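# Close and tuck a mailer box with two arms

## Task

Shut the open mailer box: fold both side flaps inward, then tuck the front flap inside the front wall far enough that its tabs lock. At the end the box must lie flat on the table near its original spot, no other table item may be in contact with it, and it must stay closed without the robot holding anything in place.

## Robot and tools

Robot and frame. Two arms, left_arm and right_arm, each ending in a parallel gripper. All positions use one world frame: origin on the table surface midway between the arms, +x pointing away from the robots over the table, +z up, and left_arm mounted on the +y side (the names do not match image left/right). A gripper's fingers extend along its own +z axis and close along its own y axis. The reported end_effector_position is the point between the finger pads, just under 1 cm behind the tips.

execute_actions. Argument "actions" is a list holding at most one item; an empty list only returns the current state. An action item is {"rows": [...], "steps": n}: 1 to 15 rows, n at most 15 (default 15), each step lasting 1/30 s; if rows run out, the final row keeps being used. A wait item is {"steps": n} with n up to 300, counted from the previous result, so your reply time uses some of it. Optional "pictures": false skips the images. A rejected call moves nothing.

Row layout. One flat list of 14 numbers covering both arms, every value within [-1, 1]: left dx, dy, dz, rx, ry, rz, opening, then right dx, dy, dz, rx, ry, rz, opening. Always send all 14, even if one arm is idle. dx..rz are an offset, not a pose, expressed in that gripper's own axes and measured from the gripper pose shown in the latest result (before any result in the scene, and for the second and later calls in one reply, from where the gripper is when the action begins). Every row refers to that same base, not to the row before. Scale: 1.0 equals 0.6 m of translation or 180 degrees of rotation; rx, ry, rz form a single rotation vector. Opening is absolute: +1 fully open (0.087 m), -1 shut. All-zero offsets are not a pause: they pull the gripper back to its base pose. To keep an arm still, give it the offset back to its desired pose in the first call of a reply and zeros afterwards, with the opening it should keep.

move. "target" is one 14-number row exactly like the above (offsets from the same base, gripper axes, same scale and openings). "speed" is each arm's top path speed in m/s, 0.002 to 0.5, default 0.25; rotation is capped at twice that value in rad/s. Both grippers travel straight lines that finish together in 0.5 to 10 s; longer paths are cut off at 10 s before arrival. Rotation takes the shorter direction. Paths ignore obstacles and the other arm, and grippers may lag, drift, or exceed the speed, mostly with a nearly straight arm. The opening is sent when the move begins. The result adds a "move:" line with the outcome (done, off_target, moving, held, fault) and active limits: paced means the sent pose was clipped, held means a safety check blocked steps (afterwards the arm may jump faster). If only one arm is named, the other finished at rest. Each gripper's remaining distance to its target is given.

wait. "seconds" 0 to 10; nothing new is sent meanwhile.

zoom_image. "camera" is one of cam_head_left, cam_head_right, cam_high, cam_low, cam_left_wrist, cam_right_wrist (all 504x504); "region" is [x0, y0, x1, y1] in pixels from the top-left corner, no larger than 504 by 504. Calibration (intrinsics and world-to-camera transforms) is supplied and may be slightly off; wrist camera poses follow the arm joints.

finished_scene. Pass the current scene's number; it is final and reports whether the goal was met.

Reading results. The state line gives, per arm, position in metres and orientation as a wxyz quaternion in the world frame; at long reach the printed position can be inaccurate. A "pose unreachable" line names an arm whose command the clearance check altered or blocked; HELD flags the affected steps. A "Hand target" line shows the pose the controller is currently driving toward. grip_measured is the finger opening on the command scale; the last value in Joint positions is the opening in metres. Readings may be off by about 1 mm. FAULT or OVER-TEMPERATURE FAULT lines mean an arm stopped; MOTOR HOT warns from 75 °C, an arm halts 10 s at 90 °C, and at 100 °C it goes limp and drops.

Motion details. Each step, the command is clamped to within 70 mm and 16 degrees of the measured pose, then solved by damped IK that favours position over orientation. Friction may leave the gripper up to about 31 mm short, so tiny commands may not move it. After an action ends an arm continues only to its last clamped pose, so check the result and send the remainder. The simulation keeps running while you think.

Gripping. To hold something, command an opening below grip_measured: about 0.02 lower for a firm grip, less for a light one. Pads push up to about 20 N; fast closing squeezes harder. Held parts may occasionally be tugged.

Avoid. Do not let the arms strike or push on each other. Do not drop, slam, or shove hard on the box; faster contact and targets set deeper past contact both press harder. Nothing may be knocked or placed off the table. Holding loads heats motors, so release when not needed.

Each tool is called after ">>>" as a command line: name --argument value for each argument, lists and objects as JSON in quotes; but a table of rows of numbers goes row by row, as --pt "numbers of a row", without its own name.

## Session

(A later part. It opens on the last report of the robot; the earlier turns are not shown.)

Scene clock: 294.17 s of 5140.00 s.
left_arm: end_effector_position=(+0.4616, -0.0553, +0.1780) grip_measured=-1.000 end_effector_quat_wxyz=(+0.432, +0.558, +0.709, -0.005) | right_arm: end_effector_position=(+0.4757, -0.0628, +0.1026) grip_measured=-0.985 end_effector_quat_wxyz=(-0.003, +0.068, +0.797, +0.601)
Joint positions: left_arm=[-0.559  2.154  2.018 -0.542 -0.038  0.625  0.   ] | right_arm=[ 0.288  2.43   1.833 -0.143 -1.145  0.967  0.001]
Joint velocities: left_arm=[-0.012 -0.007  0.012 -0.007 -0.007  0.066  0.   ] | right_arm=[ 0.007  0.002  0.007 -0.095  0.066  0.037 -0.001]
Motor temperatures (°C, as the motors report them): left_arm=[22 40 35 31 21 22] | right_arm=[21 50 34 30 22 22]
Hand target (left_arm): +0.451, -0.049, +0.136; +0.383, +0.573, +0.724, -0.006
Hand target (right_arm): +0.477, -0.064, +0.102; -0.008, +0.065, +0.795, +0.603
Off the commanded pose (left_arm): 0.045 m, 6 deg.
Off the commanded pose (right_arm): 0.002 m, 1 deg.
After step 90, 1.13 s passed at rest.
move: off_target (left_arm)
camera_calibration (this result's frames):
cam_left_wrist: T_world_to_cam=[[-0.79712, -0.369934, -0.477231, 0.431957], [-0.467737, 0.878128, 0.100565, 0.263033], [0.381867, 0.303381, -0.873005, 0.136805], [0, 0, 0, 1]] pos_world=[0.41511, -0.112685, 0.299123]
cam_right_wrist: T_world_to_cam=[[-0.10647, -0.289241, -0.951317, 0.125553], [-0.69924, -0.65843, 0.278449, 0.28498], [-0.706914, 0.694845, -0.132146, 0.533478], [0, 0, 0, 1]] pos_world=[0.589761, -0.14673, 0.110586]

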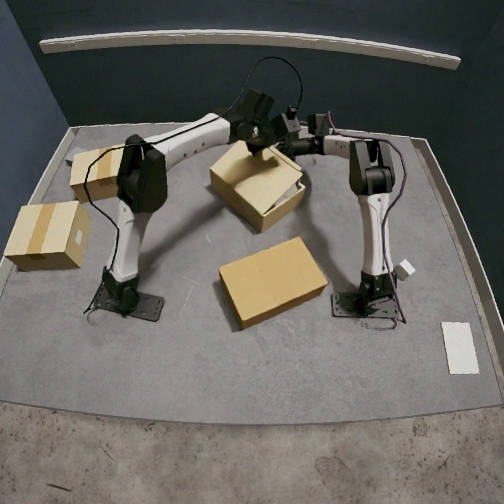

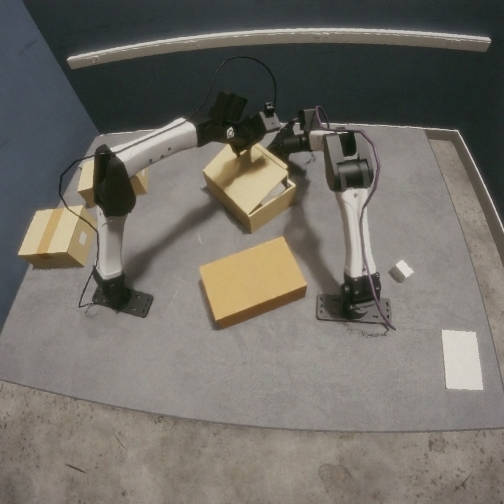

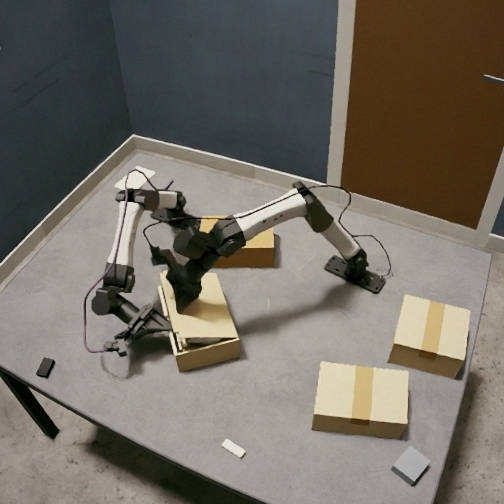

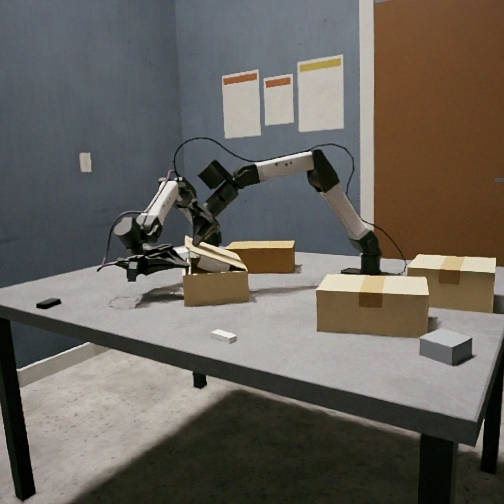

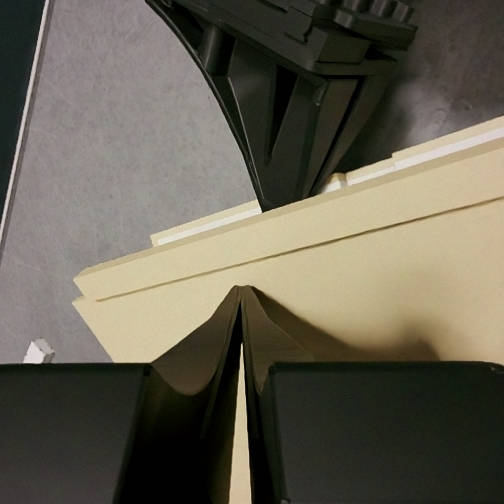

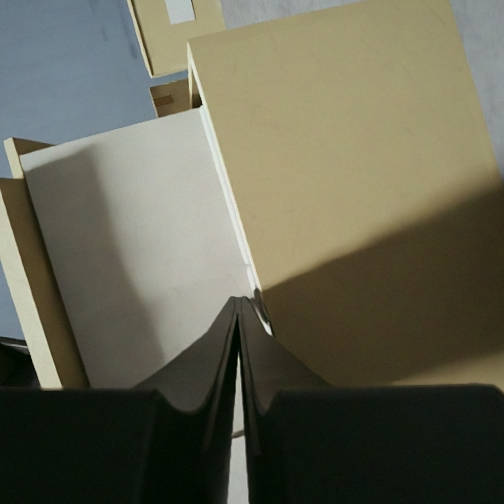

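>>> move --target '[-0.06,0.05,-0.12,0,0,0,-1,-0.03,-0.085,0.0,0,0,0,-1]' --speed 0.08

>>> move --target '[0,0,0,0,0,0,-1,-0.042,0.017,0.048,0,0,0,-1]' --speed 0.08

>>> move --target '[0,0,0,0,0,0,-1,0.14,0.02,0.11,0,0,0,-1]' --speed 0.06

Scene clock: 306.43 s of 5140.00 s.
left_arm: end_effector_position=(+0.4438, -0.0394, +0.2639) grip_measured=-1.000 end_effector_quat_wxyz=(+0.444, +0.554, +0.705, -0.005) | right_arm: end_effector_position=(+0.4747, -0.0698, +0.0968) grip_measured=-0.985 end_effector_quat_wxyz=(-0.006, +0.030, +0.777, +0.629)
Joint positions: left_arm=[-0.559  2.118  2.297 -0.831 -0.039  0.625  0.   ] | right_arm=[ 0.27   2.476  1.842 -0.072 -1.243  0.94   0.001]
Joint velocities: left_arm=[-0.007 -0.002  0.002 -0.051  0.007 -0.066  0.   ] | right_arm=[-0.002 -0.007 -0.002  0.022  0.007 -0.007  0.   ]
Motor temperatures (°C, as the motors report them): left_arm=[22 42 34 31 21 22] | right_arm=[21 49 35 29 22 22]
Hand target (left_arm): +0.442, -0.037, +0.260; +0.432, +0.558, +0.709, -0.005
Hand target (right_arm): +0.484, -0.080, +0.054; -0.003, +0.067, +0.796, +0.601
Off the commanded pose (left_arm): 0.005 m, 1 deg.
Off the commanded pose (right_arm): 0.047 m, 6 deg.
After step 90, 7.60 s passed at rest.
move: off_target (right_arm)
camera_calibration (this result's frames):
cam_left_wrist: T_world_to_cam=[[-0.787731, -0.378269, -0.486203, 0.462534], [-0.469708, 0.879478, 0.0767671, 0.239321], [0.398566, 0.288845, -0.870468, 0.205115], [0, 0, 0, 1]] pos_world=[0.395012, -0.0947615, 0.385059]
cam_right_wrist: T_world_to_cam=[[-0.0494252, -0.227474, -0.972529, 0.097137], [-0.667284, -0.716996, 0.201617, 0.269479], [-0.743162, 0.658918, -0.116352, 0.550031], [0, 0, 0, 1]] pos_world=[0.593382, -0.147113, 0.104134]

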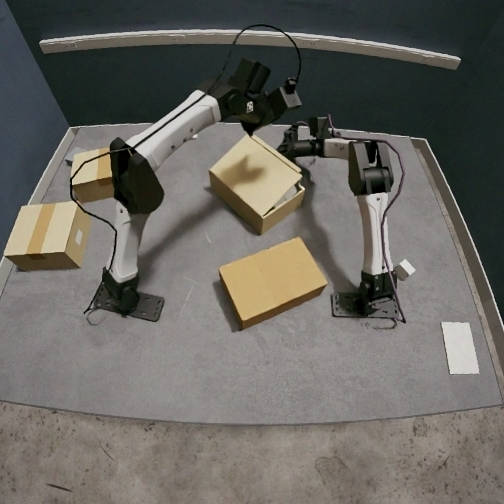

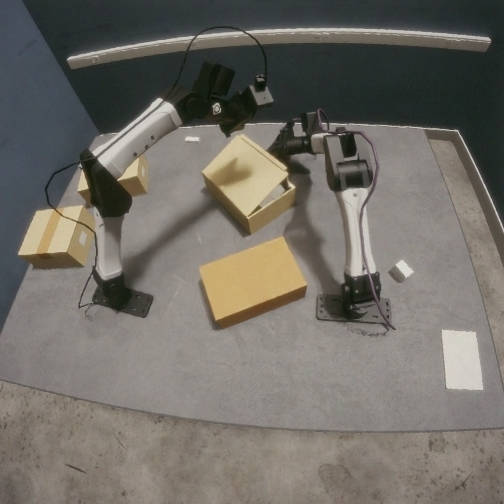

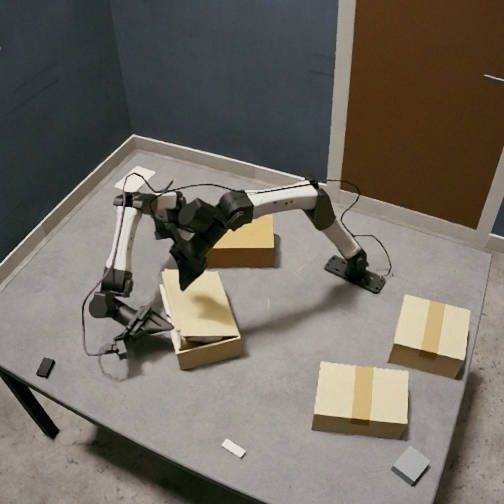

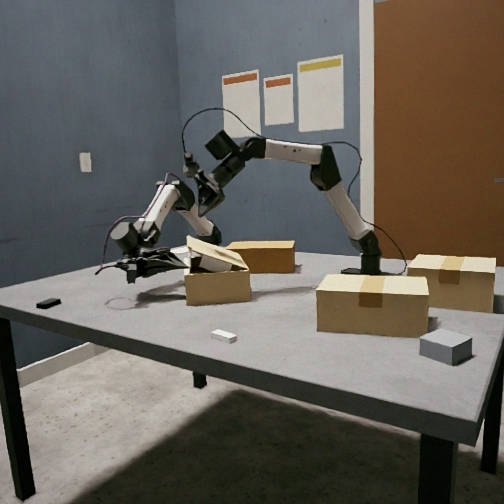

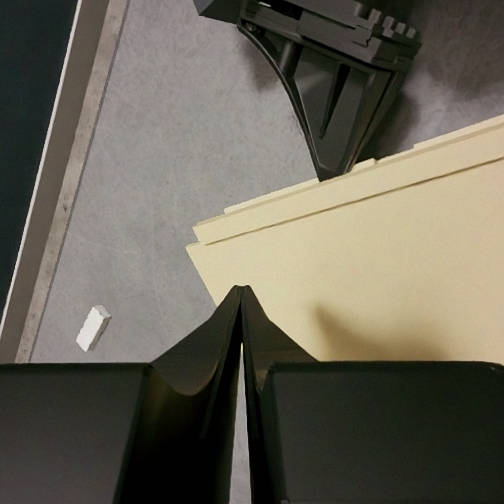

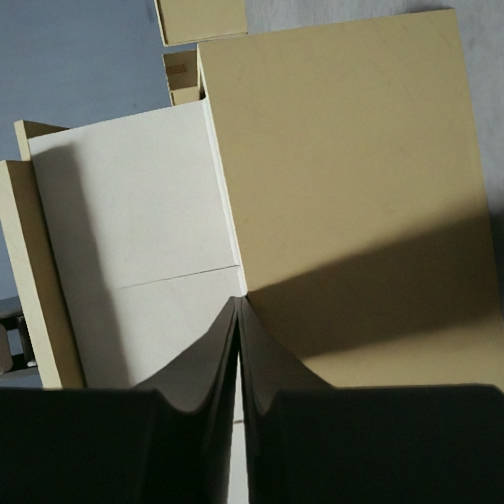

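Scene clock: 307.27 s of 5140.00 s.
left_arm: end_effector_position=(+0.4438, -0.0394, +0.2639) grip_measured=-1.000 end_effector_quat_wxyz=(+0.444, +0.554, +0.705, -0.005) | right_arm: end_effector_position=(+0.4988, -0.0435, +0.1052) grip_measured=-0.985 end_effector_quat_wxyz=(-0.001, +0.019, +0.772, +0.635)
Joint positions: left_arm=[-0.559  2.118  2.297 -0.831 -0.039  0.625  0.   ] | right_arm=[ 0.306  2.591  2.066 -0.089 -1.228  1.011  0.001]
Joint velocities: left_arm=[ 0.007  0.002 -0.002 -0.037 -0.022 -0.037  0.   ] | right_arm=[-0.012  0.002  0.017 -0.022  0.037 -0.037  0.001]
Motor temperatures (°C, as the motors report them): left_arm=[22 42 34 31 21 22] | right_arm=[21 49 35 29 22 22]
Hand target (left_arm): +0.444, -0.039, +0.264; +0.444, +0.554, +0.705, -0.005
Hand target (right_arm): +0.501, -0.041, +0.099; -0.006, +0.030, +0.777, +0.629
Off the commanded pose (left_arm): 0.000 m, 0 deg.
Off the commanded pose (right_arm): 0.007 m, 2 deg.
move: done
camera_calibration (this result's frames):
cam_left_wrist: T_world_to_cam=[[-0.787731, -0.378269, -0.486203, 0.462534], [-0.469708, 0.879478, 0.0767671, 0.239321], [0.398566, 0.288845, -0.870468, 0.205115], [0, 0, 0, 1]] pos_world=[0.395012, -0.0947615, 0.385059]
cam_right_wrist: T_world_to_cam=[[-0.0246653, -0.213096, -0.97672, 0.101193], [-0.664186, -0.726717, 0.175324, 0.303517], [-0.74716, 0.653048, -0.123611, 0.554179], [0, 0, 0, 1]] pos_world=[0.618148, -0.119771, 0.114126]

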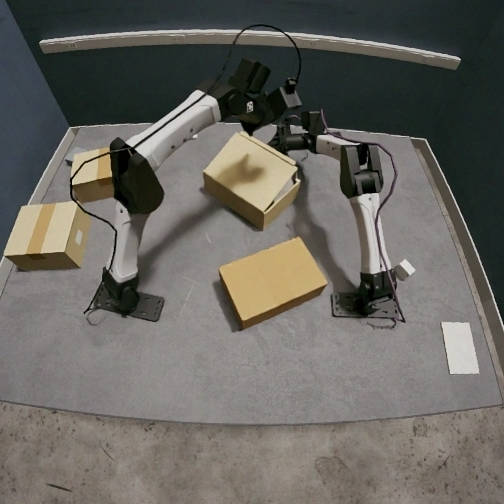

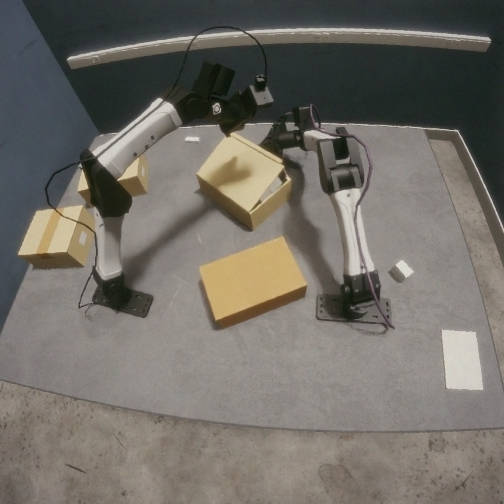

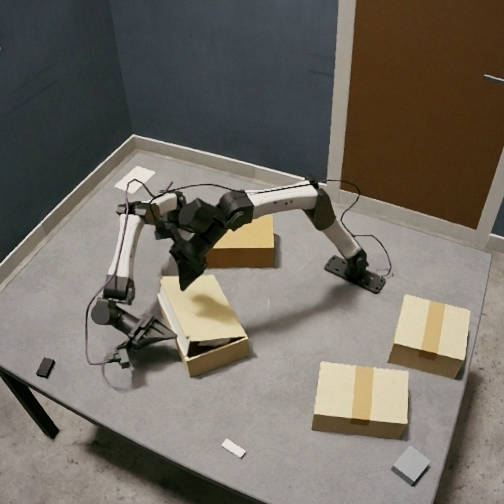

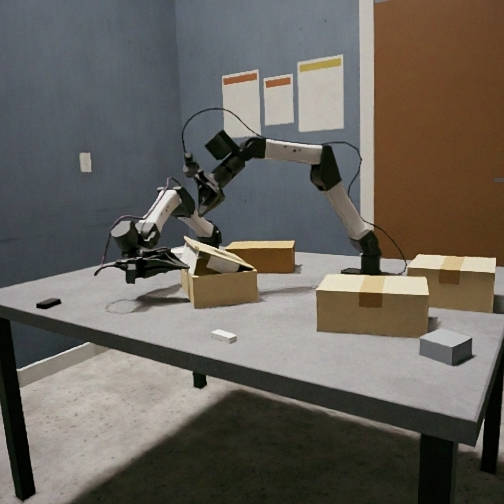

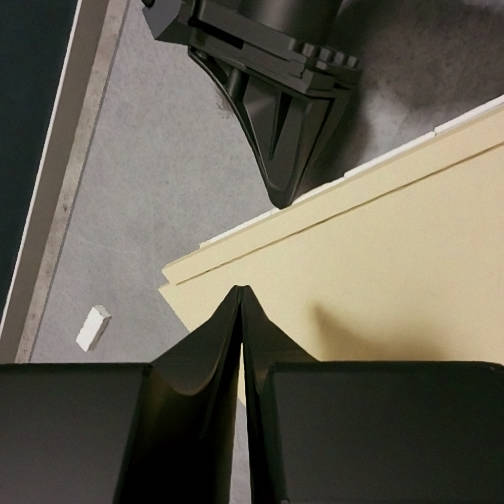

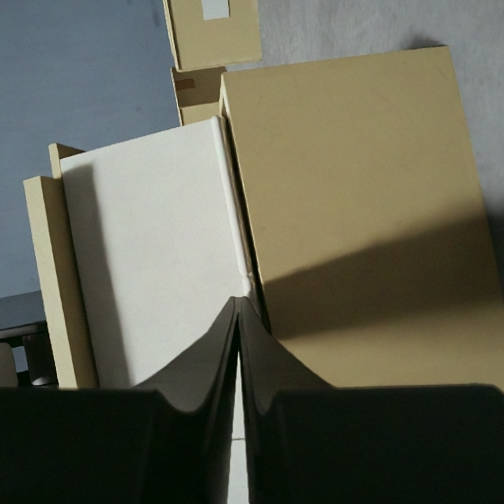

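Scene clock: 309.40 s of 5140.00 s.
left_arm: end_effector_position=(+0.4438, -0.0394, +0.2639) grip_measured=-1.000 end_effector_quat_wxyz=(+0.444, +0.554, +0.705, -0.005) | right_arm: end_effector_position=(+0.4203, +0.0240, +0.1006) grip_measured=-0.985 end_effector_quat_wxyz=(-0.005, +0.018, +0.774, +0.633)
Joint positions: left_arm=[-0.559  2.118  2.297 -0.831 -0.039  0.625  0.   ] | right_arm=[ 0.479  2.393  1.623  0.33  -1.082  1.209  0.001]
Joint velocities: left_arm=[ 0.002 -0.002 -0.002  0.022 -0.007  0.051  0.   ] | right_arm=[-0.017 -0.012 -0.002  0.037 -0.007 -0.066  0.   ]
Motor temperatures (°C, as the motors report them): left_arm=[22 43 34 32 21 22] | right_arm=[21 50 35 30 22 22]
Hand target (left_arm): +0.444, -0.039, +0.264; +0.444, +0.554, +0.705, -0.005
Hand target (right_arm): +0.417, +0.026, +0.105; -0.001, +0.018, +0.773, +0.634
Off the commanded pose (left_arm): 0.000 m, 0 deg.
Off the commanded pose (right_arm): 0.007 m, 1 deg.
move: done
camera_calibration (this result's frames):
cam_left_wrist: T_world_to_cam=[[-0.787731, -0.378269, -0.486203, 0.462534], [-0.469708, 0.879478, 0.0767671, 0.239321], [0.398566, 0.288845, -0.870468, 0.205115], [0, 0, 0, 1]] pos_world=[0.395012, -0.0947615, 0.385059]
cam_right_wrist: T_world_to_cam=[[-0.028604, -0.219027, -0.975299, 0.110822], [-0.657976, -0.730384, 0.183322, 0.297921], [-0.752495, 0.646967, -0.123222, 0.453147], [0, 0, 0, 1]] pos_world=[0.540186, -0.0513018, 0.109307]

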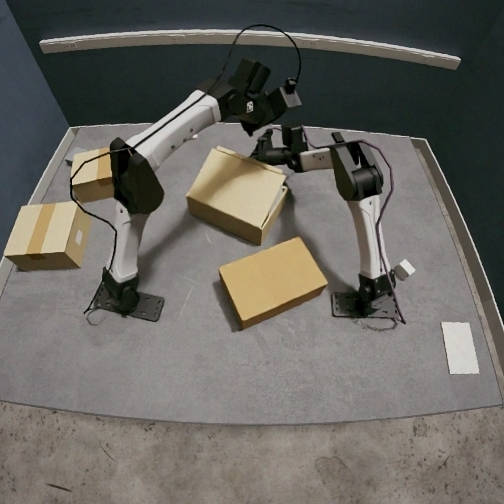

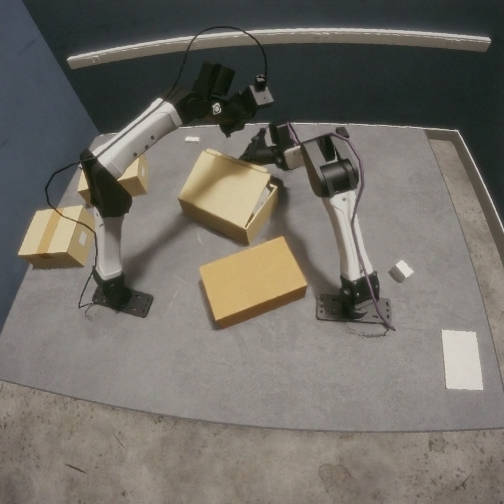

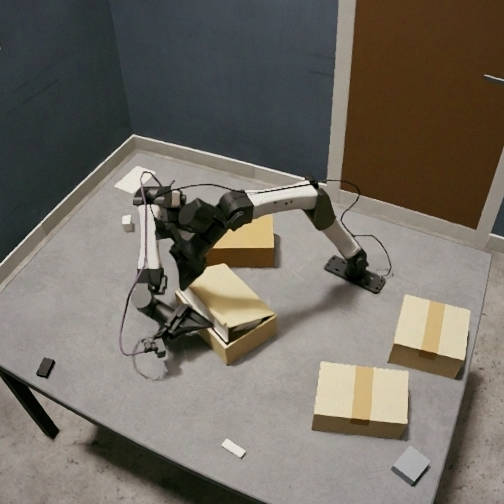

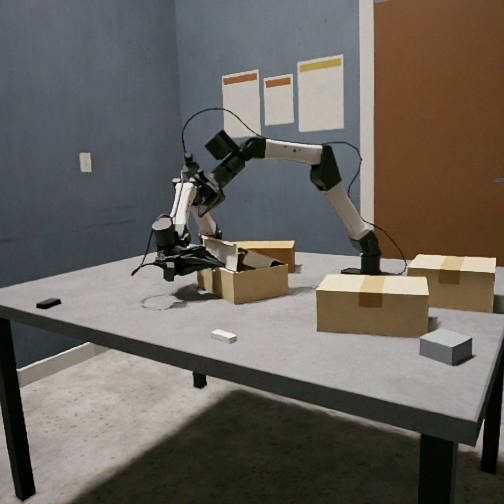

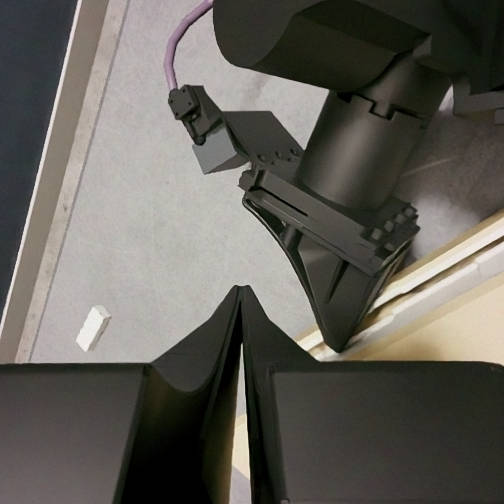

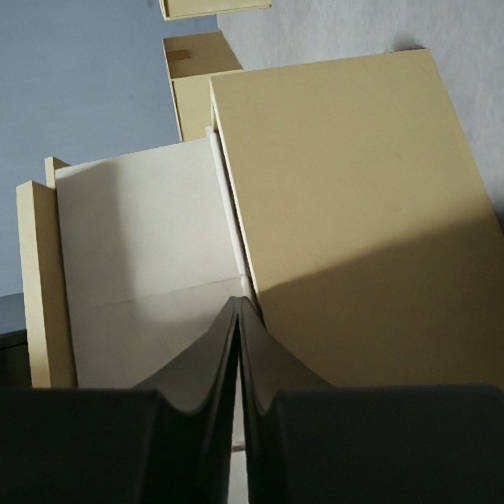

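>>> move --target '[0.265,0.14,-0.165,0,0,0,-1,0,0,0,0,0,0,-1]' --speed 0.15

>>> move --target '[0.16,-0.125,0.157,0,0,0,-1,0,0,0,0,0,0,-1]' --speed 0.1

>>> move --target '[-0.074,-0.096,0.027,0,0,0,-1,0,0,0,0,0,0,-1]' --speed 0.05

>>> zoom_image --camera "cam_low" --region '[120,130,370,310]'

>>> zoom_image --camera "cam_high" --region '[110,200,330,380]'

Scene clock: 318.07 s of 5140.00 s.
left_arm: end_effector_position=(+0.4516, +0.1637, +0.2763) grip_measured=-1.000 end_effector_quat_wxyz=(+0.456, +0.551, +0.699, +0.006) | right_arm: end_effector_position=(+0.4207, +0.0242, +0.1008) grip_measured=-0.985 end_effector_quat_wxyz=(-0.004, +0.018, +0.774, +0.633)
Joint positions: left_arm=[-0.106  1.685  1.746 -0.72   0.306  0.91   0.   ] | right_arm=[ 0.479  2.393  1.623  0.334 -1.08   1.211  0.001]
Joint velocities: left_arm=[ 0.007 -0.012 -0.002 -0.022  0.022 -0.007  0.   ] | right_arm=[ 0.002  0.012  0.002  0.007  0.007  0.066 -0.001]
Motor temperatures (°C, as the motors report them): left_arm=[22 44 35 32 21 22] | right_arm=[21 51 35 30 22 22]
Hand target (left_arm): +0.447, +0.165, +0.266; +0.444, +0.556, +0.703, +0.000
Hand target (right_arm): +0.420, +0.024, +0.101; -0.005, +0.018, +0.774, +0.633
Off the commanded pose (left_arm): 0.012 m, 2 deg.
Off the commanded pose (right_arm): 0.000 m, 0 deg.
After step 90, 3.77 s passed at rest.
move: off_target (left_arm)
camera_calibration (this result's frames):
cam_left_wrist: T_world_to_cam=[[-0.767116, -0.38491, -0.513204, 0.550723], [-0.479392, 0.875555, 0.0598977, 0.0730864], [0.426283, 0.291974, -0.856174, 0.1372], [0, 0, 0, 1]] pos_world=[0.399019, 0.107929, 0.395723]
cam_right_wrist: T_world_to_cam=[[-0.0278555, -0.218402, -0.975461, 0.110717], [-0.659741, -0.729101, 0.182083, 0.29911], [-0.750977, 0.648624, -0.123779, 0.452805], [0, 0, 0, 1]] pos_world=[0.540465, -0.0514381, 0.109585]

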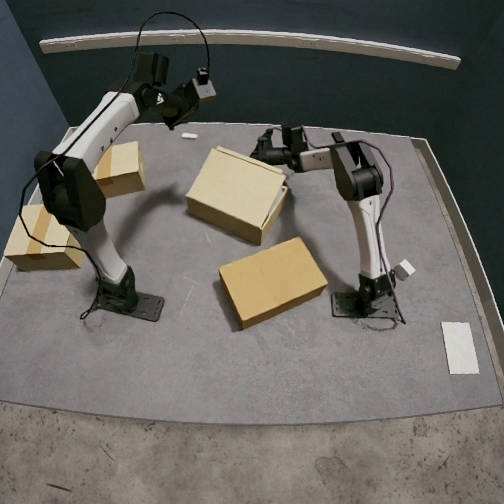

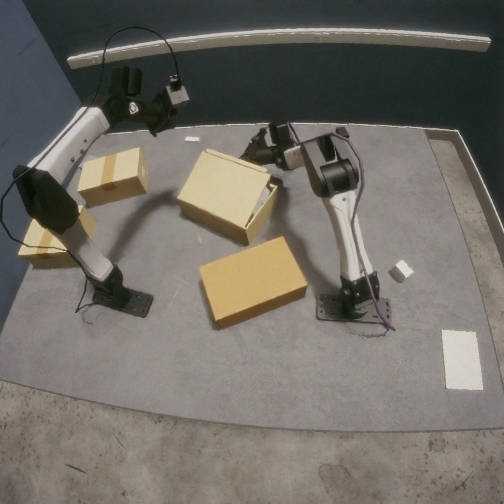

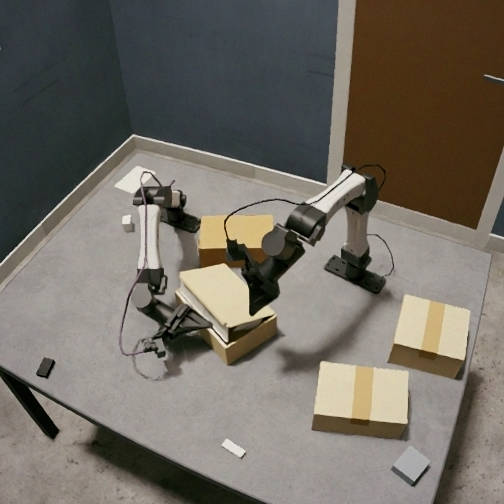

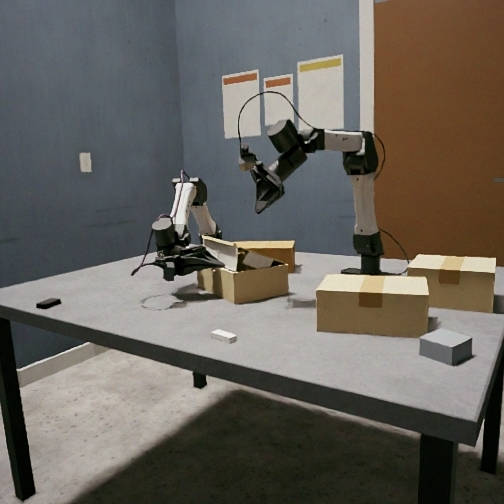

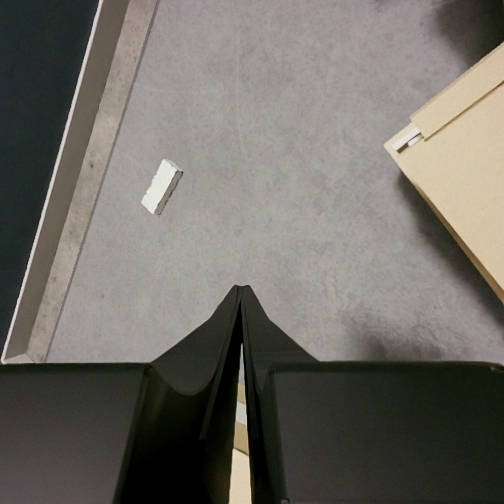

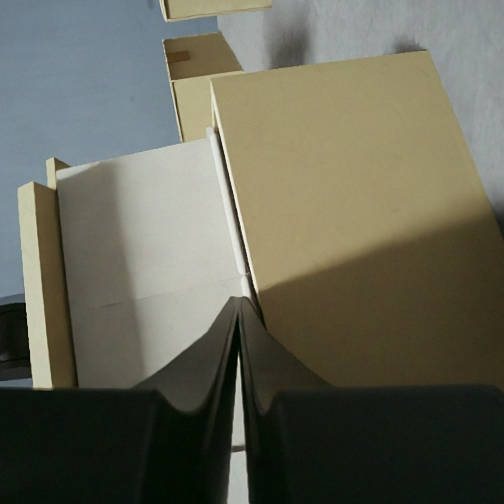

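Scene clock: 320.23 s of 5140.00 s.
left_arm: end_effector_position=(+0.4600, +0.1613, +0.1366) grip_measured=-1.000 end_effector_quat_wxyz=(+0.467, +0.549, +0.693, +0.011) | right_arm: end_effector_position=(+0.4207, +0.0242, +0.1008) grip_measured=-0.985 end_effector_quat_wxyz=(-0.004, +0.018, +0.774, +0.633)
Joint positions: left_arm=[-0.106  1.695  1.174 -0.111  0.306  0.91   0.   ] | right_arm=[ 0.479  2.393  1.623  0.334 -1.08   1.211  0.001]
Joint velocities: left_arm=[-0.007  0.022 -0.002 -0.007 -0.007 -0.007  0.   ] | right_arm=[-0.007  0.007  0.007 -0.051 -0.022 -0.007  0.001]
Motor temperatures (°C, as the motors report them): left_arm=[22 44 35 32 21 22] | right_arm=[21 51 35 30 22 22]
Hand target (left_arm): +0.456, +0.162, +0.123; +0.456, +0.551, +0.699, +0.006
Hand target (right_arm): +0.421, +0.024, +0.101; -0.004, +0.018, +0.774, +0.633
Off the commanded pose (left_arm): 0.014 m, 2 deg.
Off the commanded pose (right_arm): 0.000 m, 0 deg.
move: off_target (left_arm)
camera_calibration (this result's frames):
cam_left_wrist: T_world_to_cam=[[-0.753122, -0.388843, -0.530667, 0.481143], [-0.480737, 0.875933, 0.0404274, 0.0907726], [0.449109, 0.285558, -0.846615, 0.00391203], [0, 0, 0, 1]] pos_world=[0.40424, 0.106461, 0.254969]
cam_right_wrist: T_world_to_cam=[[-0.0278555, -0.218402, -0.975461, 0.110717], [-0.659741, -0.729101, 0.182083, 0.29911], [-0.750977, 0.648624, -0.123779, 0.452805], [0, 0, 0, 1]] pos_world=[0.540465, -0.0514381, 0.109585]

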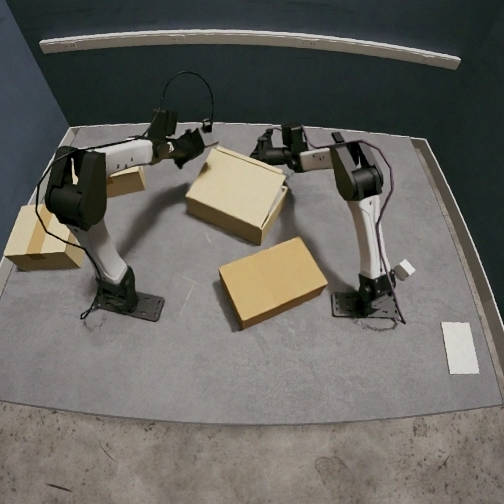

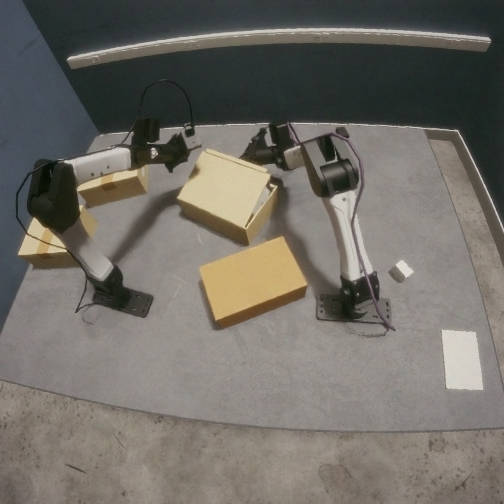

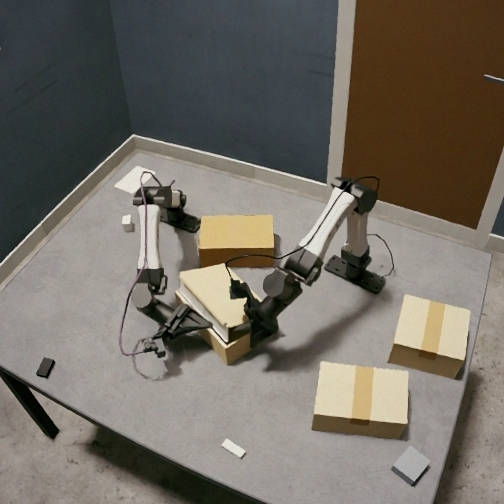

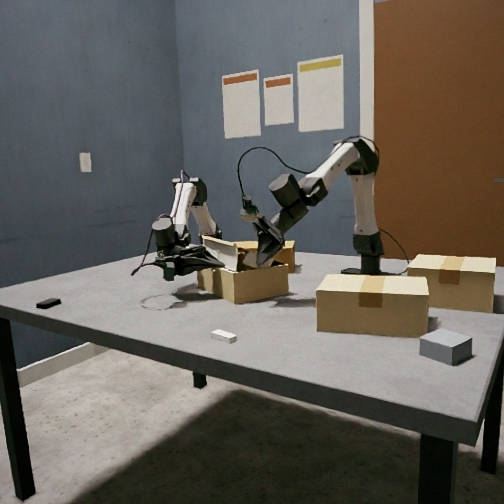

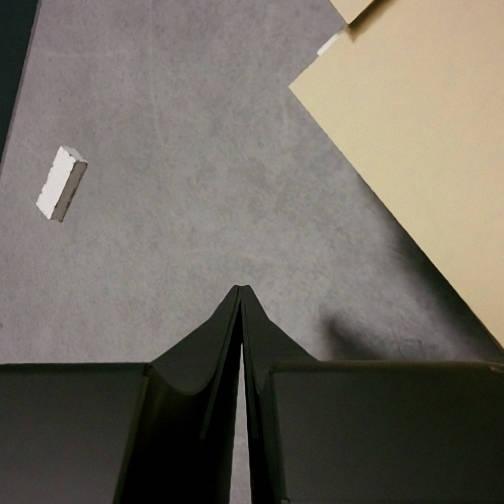

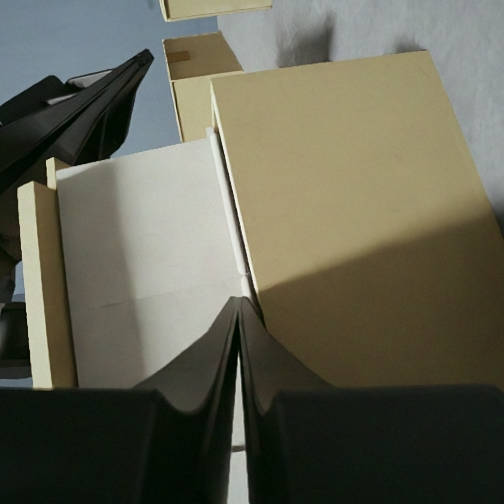

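Scene clock: 322.13 s of 5140.00 s.
left_arm: end_effector_position=(+0.4347, +0.0977, +0.1369) grip_measured=-1.000 end_effector_quat_wxyz=(+0.477, +0.543, +0.691, +0.018) | right_arm: end_effector_position=(+0.4206, +0.0232, +0.1010) grip_measured=-0.985 end_effector_quat_wxyz=(-0.006, +0.018, +0.774, +0.633)
Joint positions: left_arm=[-0.306  1.681  1.134 -0.034  0.13   0.788  0.   ] | right_arm=[ 0.477  2.393  1.623  0.333 -1.085  1.211  0.001]
Joint velocities: left_arm=[-0.002 -0.007 -0.007 -0.022 -0.081  0.007  0.   ] | right_arm=[ 0.002 -0.002 -0.007  0.051 -0.007 -0.037  0.   ]
Motor temperatures (°C, as the motors report them): left_arm=[22 44 35 32 21 22] | right_arm=[21 51 35 30 22 22]
Hand target (left_arm): +0.426, +0.095, +0.126; +0.467, +0.548, +0.694, +0.008
Hand target (right_arm): +0.421, +0.024, +0.101; -0.004, +0.018, +0.774, +0.633
Off the commanded pose (left_arm): 0.015 m, 2 deg.
Off the commanded pose (right_arm): 0.001 m, 0 deg.
move: off_target (left_arm)
camera_calibration (this result's frames):
cam_left_wrist: T_world_to_cam=[[-0.73554, -0.401679, -0.545559, 0.433167], [-0.49245, 0.870027, 0.0233625, 0.142369], [0.465267, 0.285845, -0.837747, 0.0254306], [0, 0, 0, 1]] pos_world=[0.376889, 0.0428603, 0.254296]
cam_right_wrist: T_world_to_cam=[[-0.0288264, -0.216931, -0.975761, 0.111194], [-0.657566, -0.731093, 0.181962, 0.29745], [-0.752845, 0.646873, -0.121572, 0.453948], [0, 0, 0, 1]] pos_world=[0.540551, -0.0520618, 0.109561]

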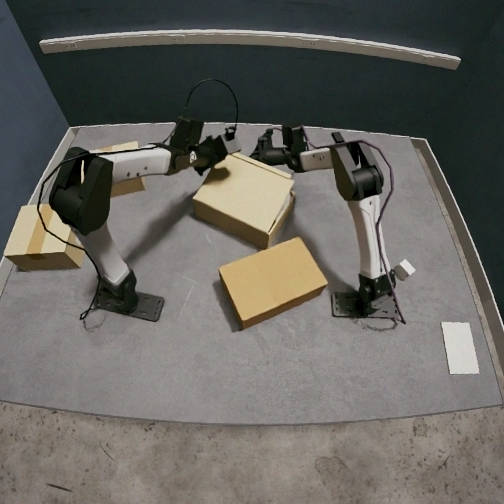

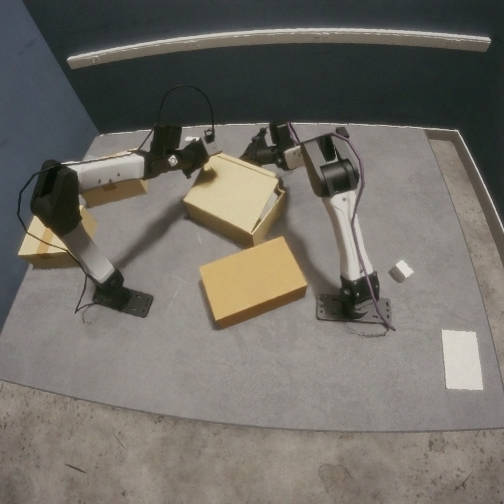

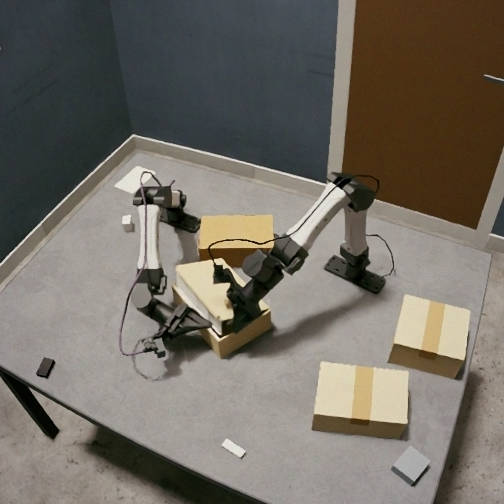

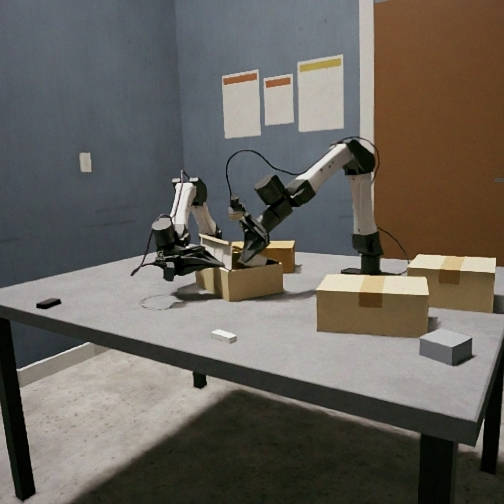

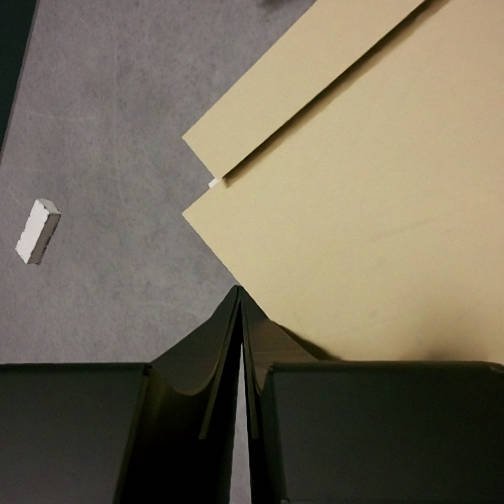

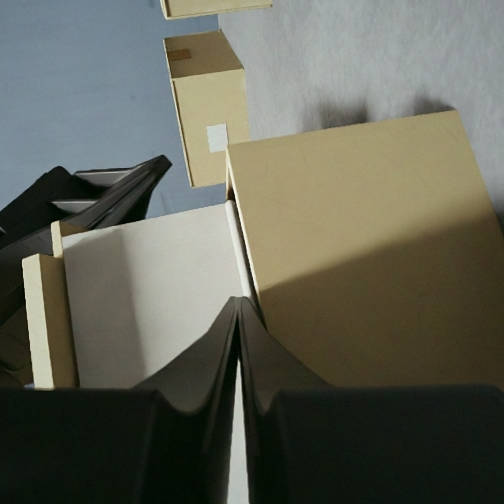

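Region (120, 130, 370, 310) of cam_low's 504x504 image, scaled by 2.016, with more detail than that image has; it fills the top 363 rows of this view, and the rest is white.

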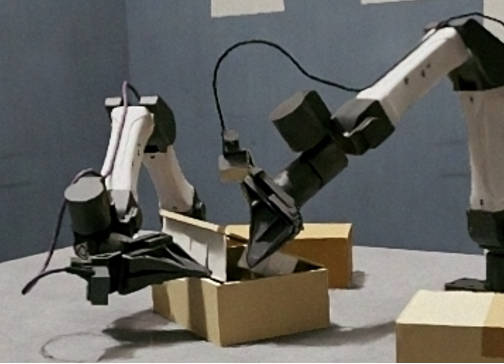

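Region (110, 200, 330, 380) of cam_high's 504x504 image, scaled by 2.291, with more detail than that image has; it fills the top 412 rows of this view, and the rest is white.

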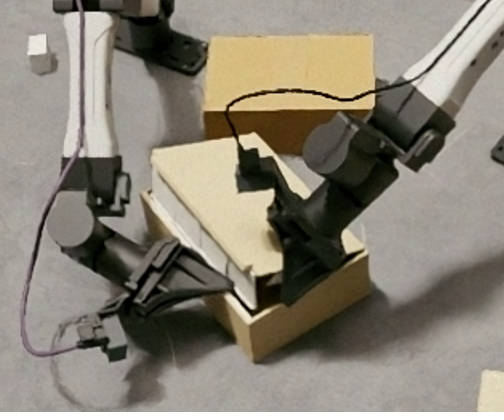

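>>> move --target '[0.11,0,-0.035,0.277,-0.175,0,-1,0,0,0,0,0,0,-1]' --speed 0.08

>>> zoom_image --camera "cam_low" --region '[120,130,370,310]'

>>> zoom_image --camera "cam_high" --region '[110,200,330,380]'

Scene clock: 333.97 s of 5140.00 s.
left_arm: end_effector_position=(+0.4221, +0.1567, +0.1085) grip_measured=-1.000 end_effector_quat_wxyz=(+0.391, +0.675, +0.491, -0.387) | right_arm: end_effector_position=(+0.4206, +0.0232, +0.1010) grip_measured=-0.985 end_effector_quat_wxyz=(-0.006, +0.018, +0.774, +0.633)
Joint positions: left_arm=[ 0.142  2.349  2.05  -1.555  1.147  2.04   0.   ] | right_arm=[ 0.477  2.393  1.623  0.333 -1.085  1.211  0.001]
Joint velocities: left_arm=[-0.022 -0.007 -0.002 -0.022  0.037  0.007  0.   ] | right_arm=[ 0.007 -0.017 -0.007  0.007  0.022  0.022  0.   ]
Motor temperatures (°C, as the motors report them): left_arm=[22 43 35 32 21 22] | right_arm=[21 51 35 31 22 22]
Hand target (left_arm): +0.423, +0.160, +0.104; +0.388, +0.670, +0.496, -0.393
Hand target (right_arm): +0.421, +0.023, +0.101; -0.006, +0.018, +0.774, +0.633
Off the commanded pose (left_arm): 0.003 m, 4 deg.
Off the commanded pose (right_arm): 0.000 m, 0 deg.
joint sent to its limit (left arm) — the command would take joint 4 (wrist pitch) past its lower limit, so that joint was sent only as far as its limit.
After step 90, 2.10 s passed at rest.
move: off_target (left_arm)
camera_calibration (this result's frames):
cam_left_wrist: T_world_to_cam=[[-0.963925, 0.218304, -0.152288, 0.388641], [0.252551, 0.930799, -0.264258, -0.207321], [0.0840606, -0.293185, -0.952353, 0.254742], [0, 0, 0, 1]] pos_world=[0.405566, 0.182819, 0.247003]
cam_right_wrist: T_world_to_cam=[[-0.0288264, -0.216931, -0.975761, 0.111194], [-0.657566, -0.731093, 0.181962, 0.29745], [-0.752845, 0.646873, -0.121572, 0.453948], [0, 0, 0, 1]] pos_world=[0.540551, -0.0520618, 0.109561]

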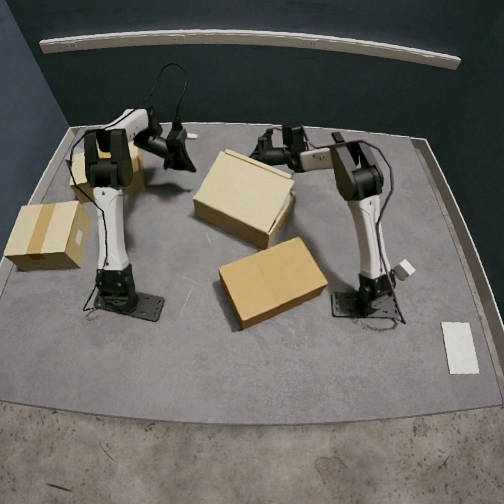

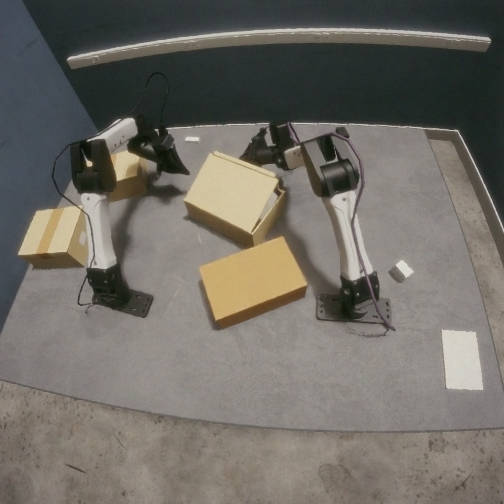

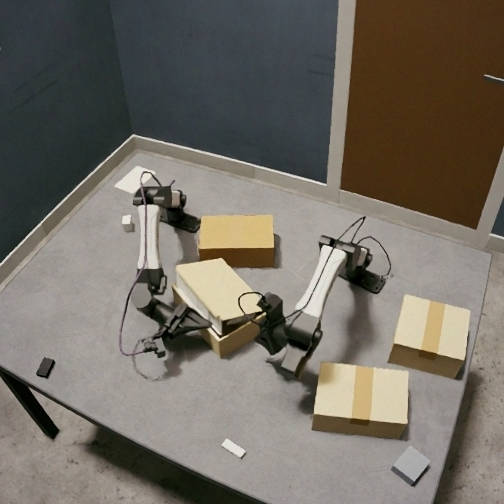

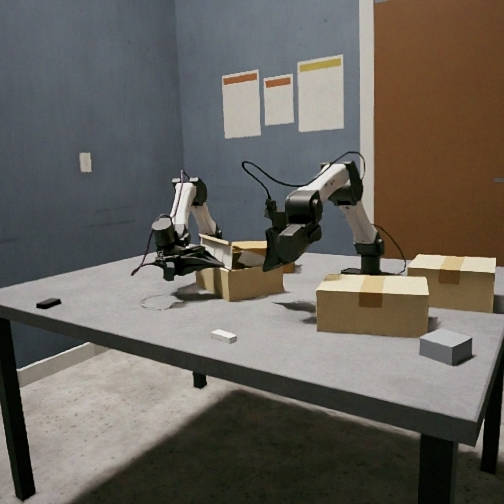

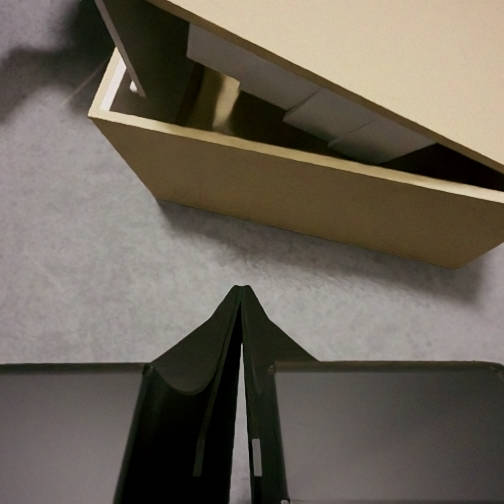

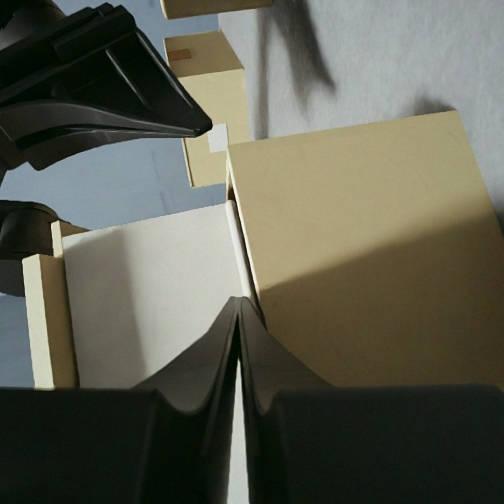

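Region (120, 130, 370, 310) of cam_low's 504x504 image, scaled by 2.016, with more detail than that image has; it fills the top 363 rows of this view, and the rest is white.

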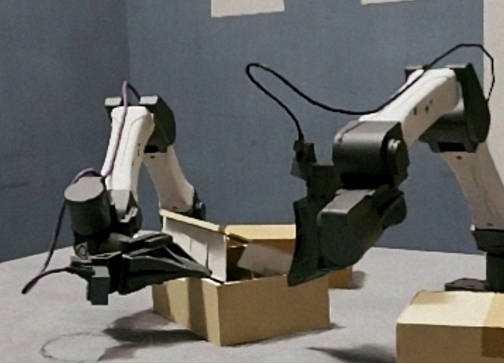

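Region (110, 200, 330, 380) of cam_high's 504x504 image, scaled by 2.291, with more detail than that image has; it fills the top 412 rows of this view, and the rest is white.

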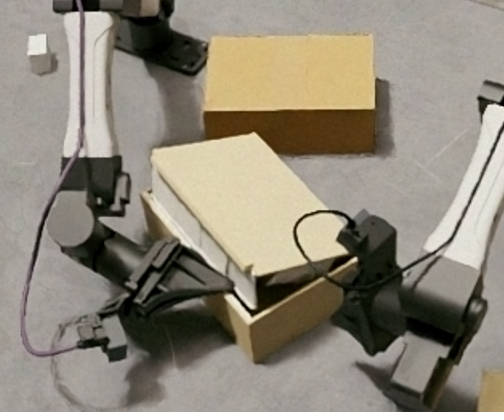

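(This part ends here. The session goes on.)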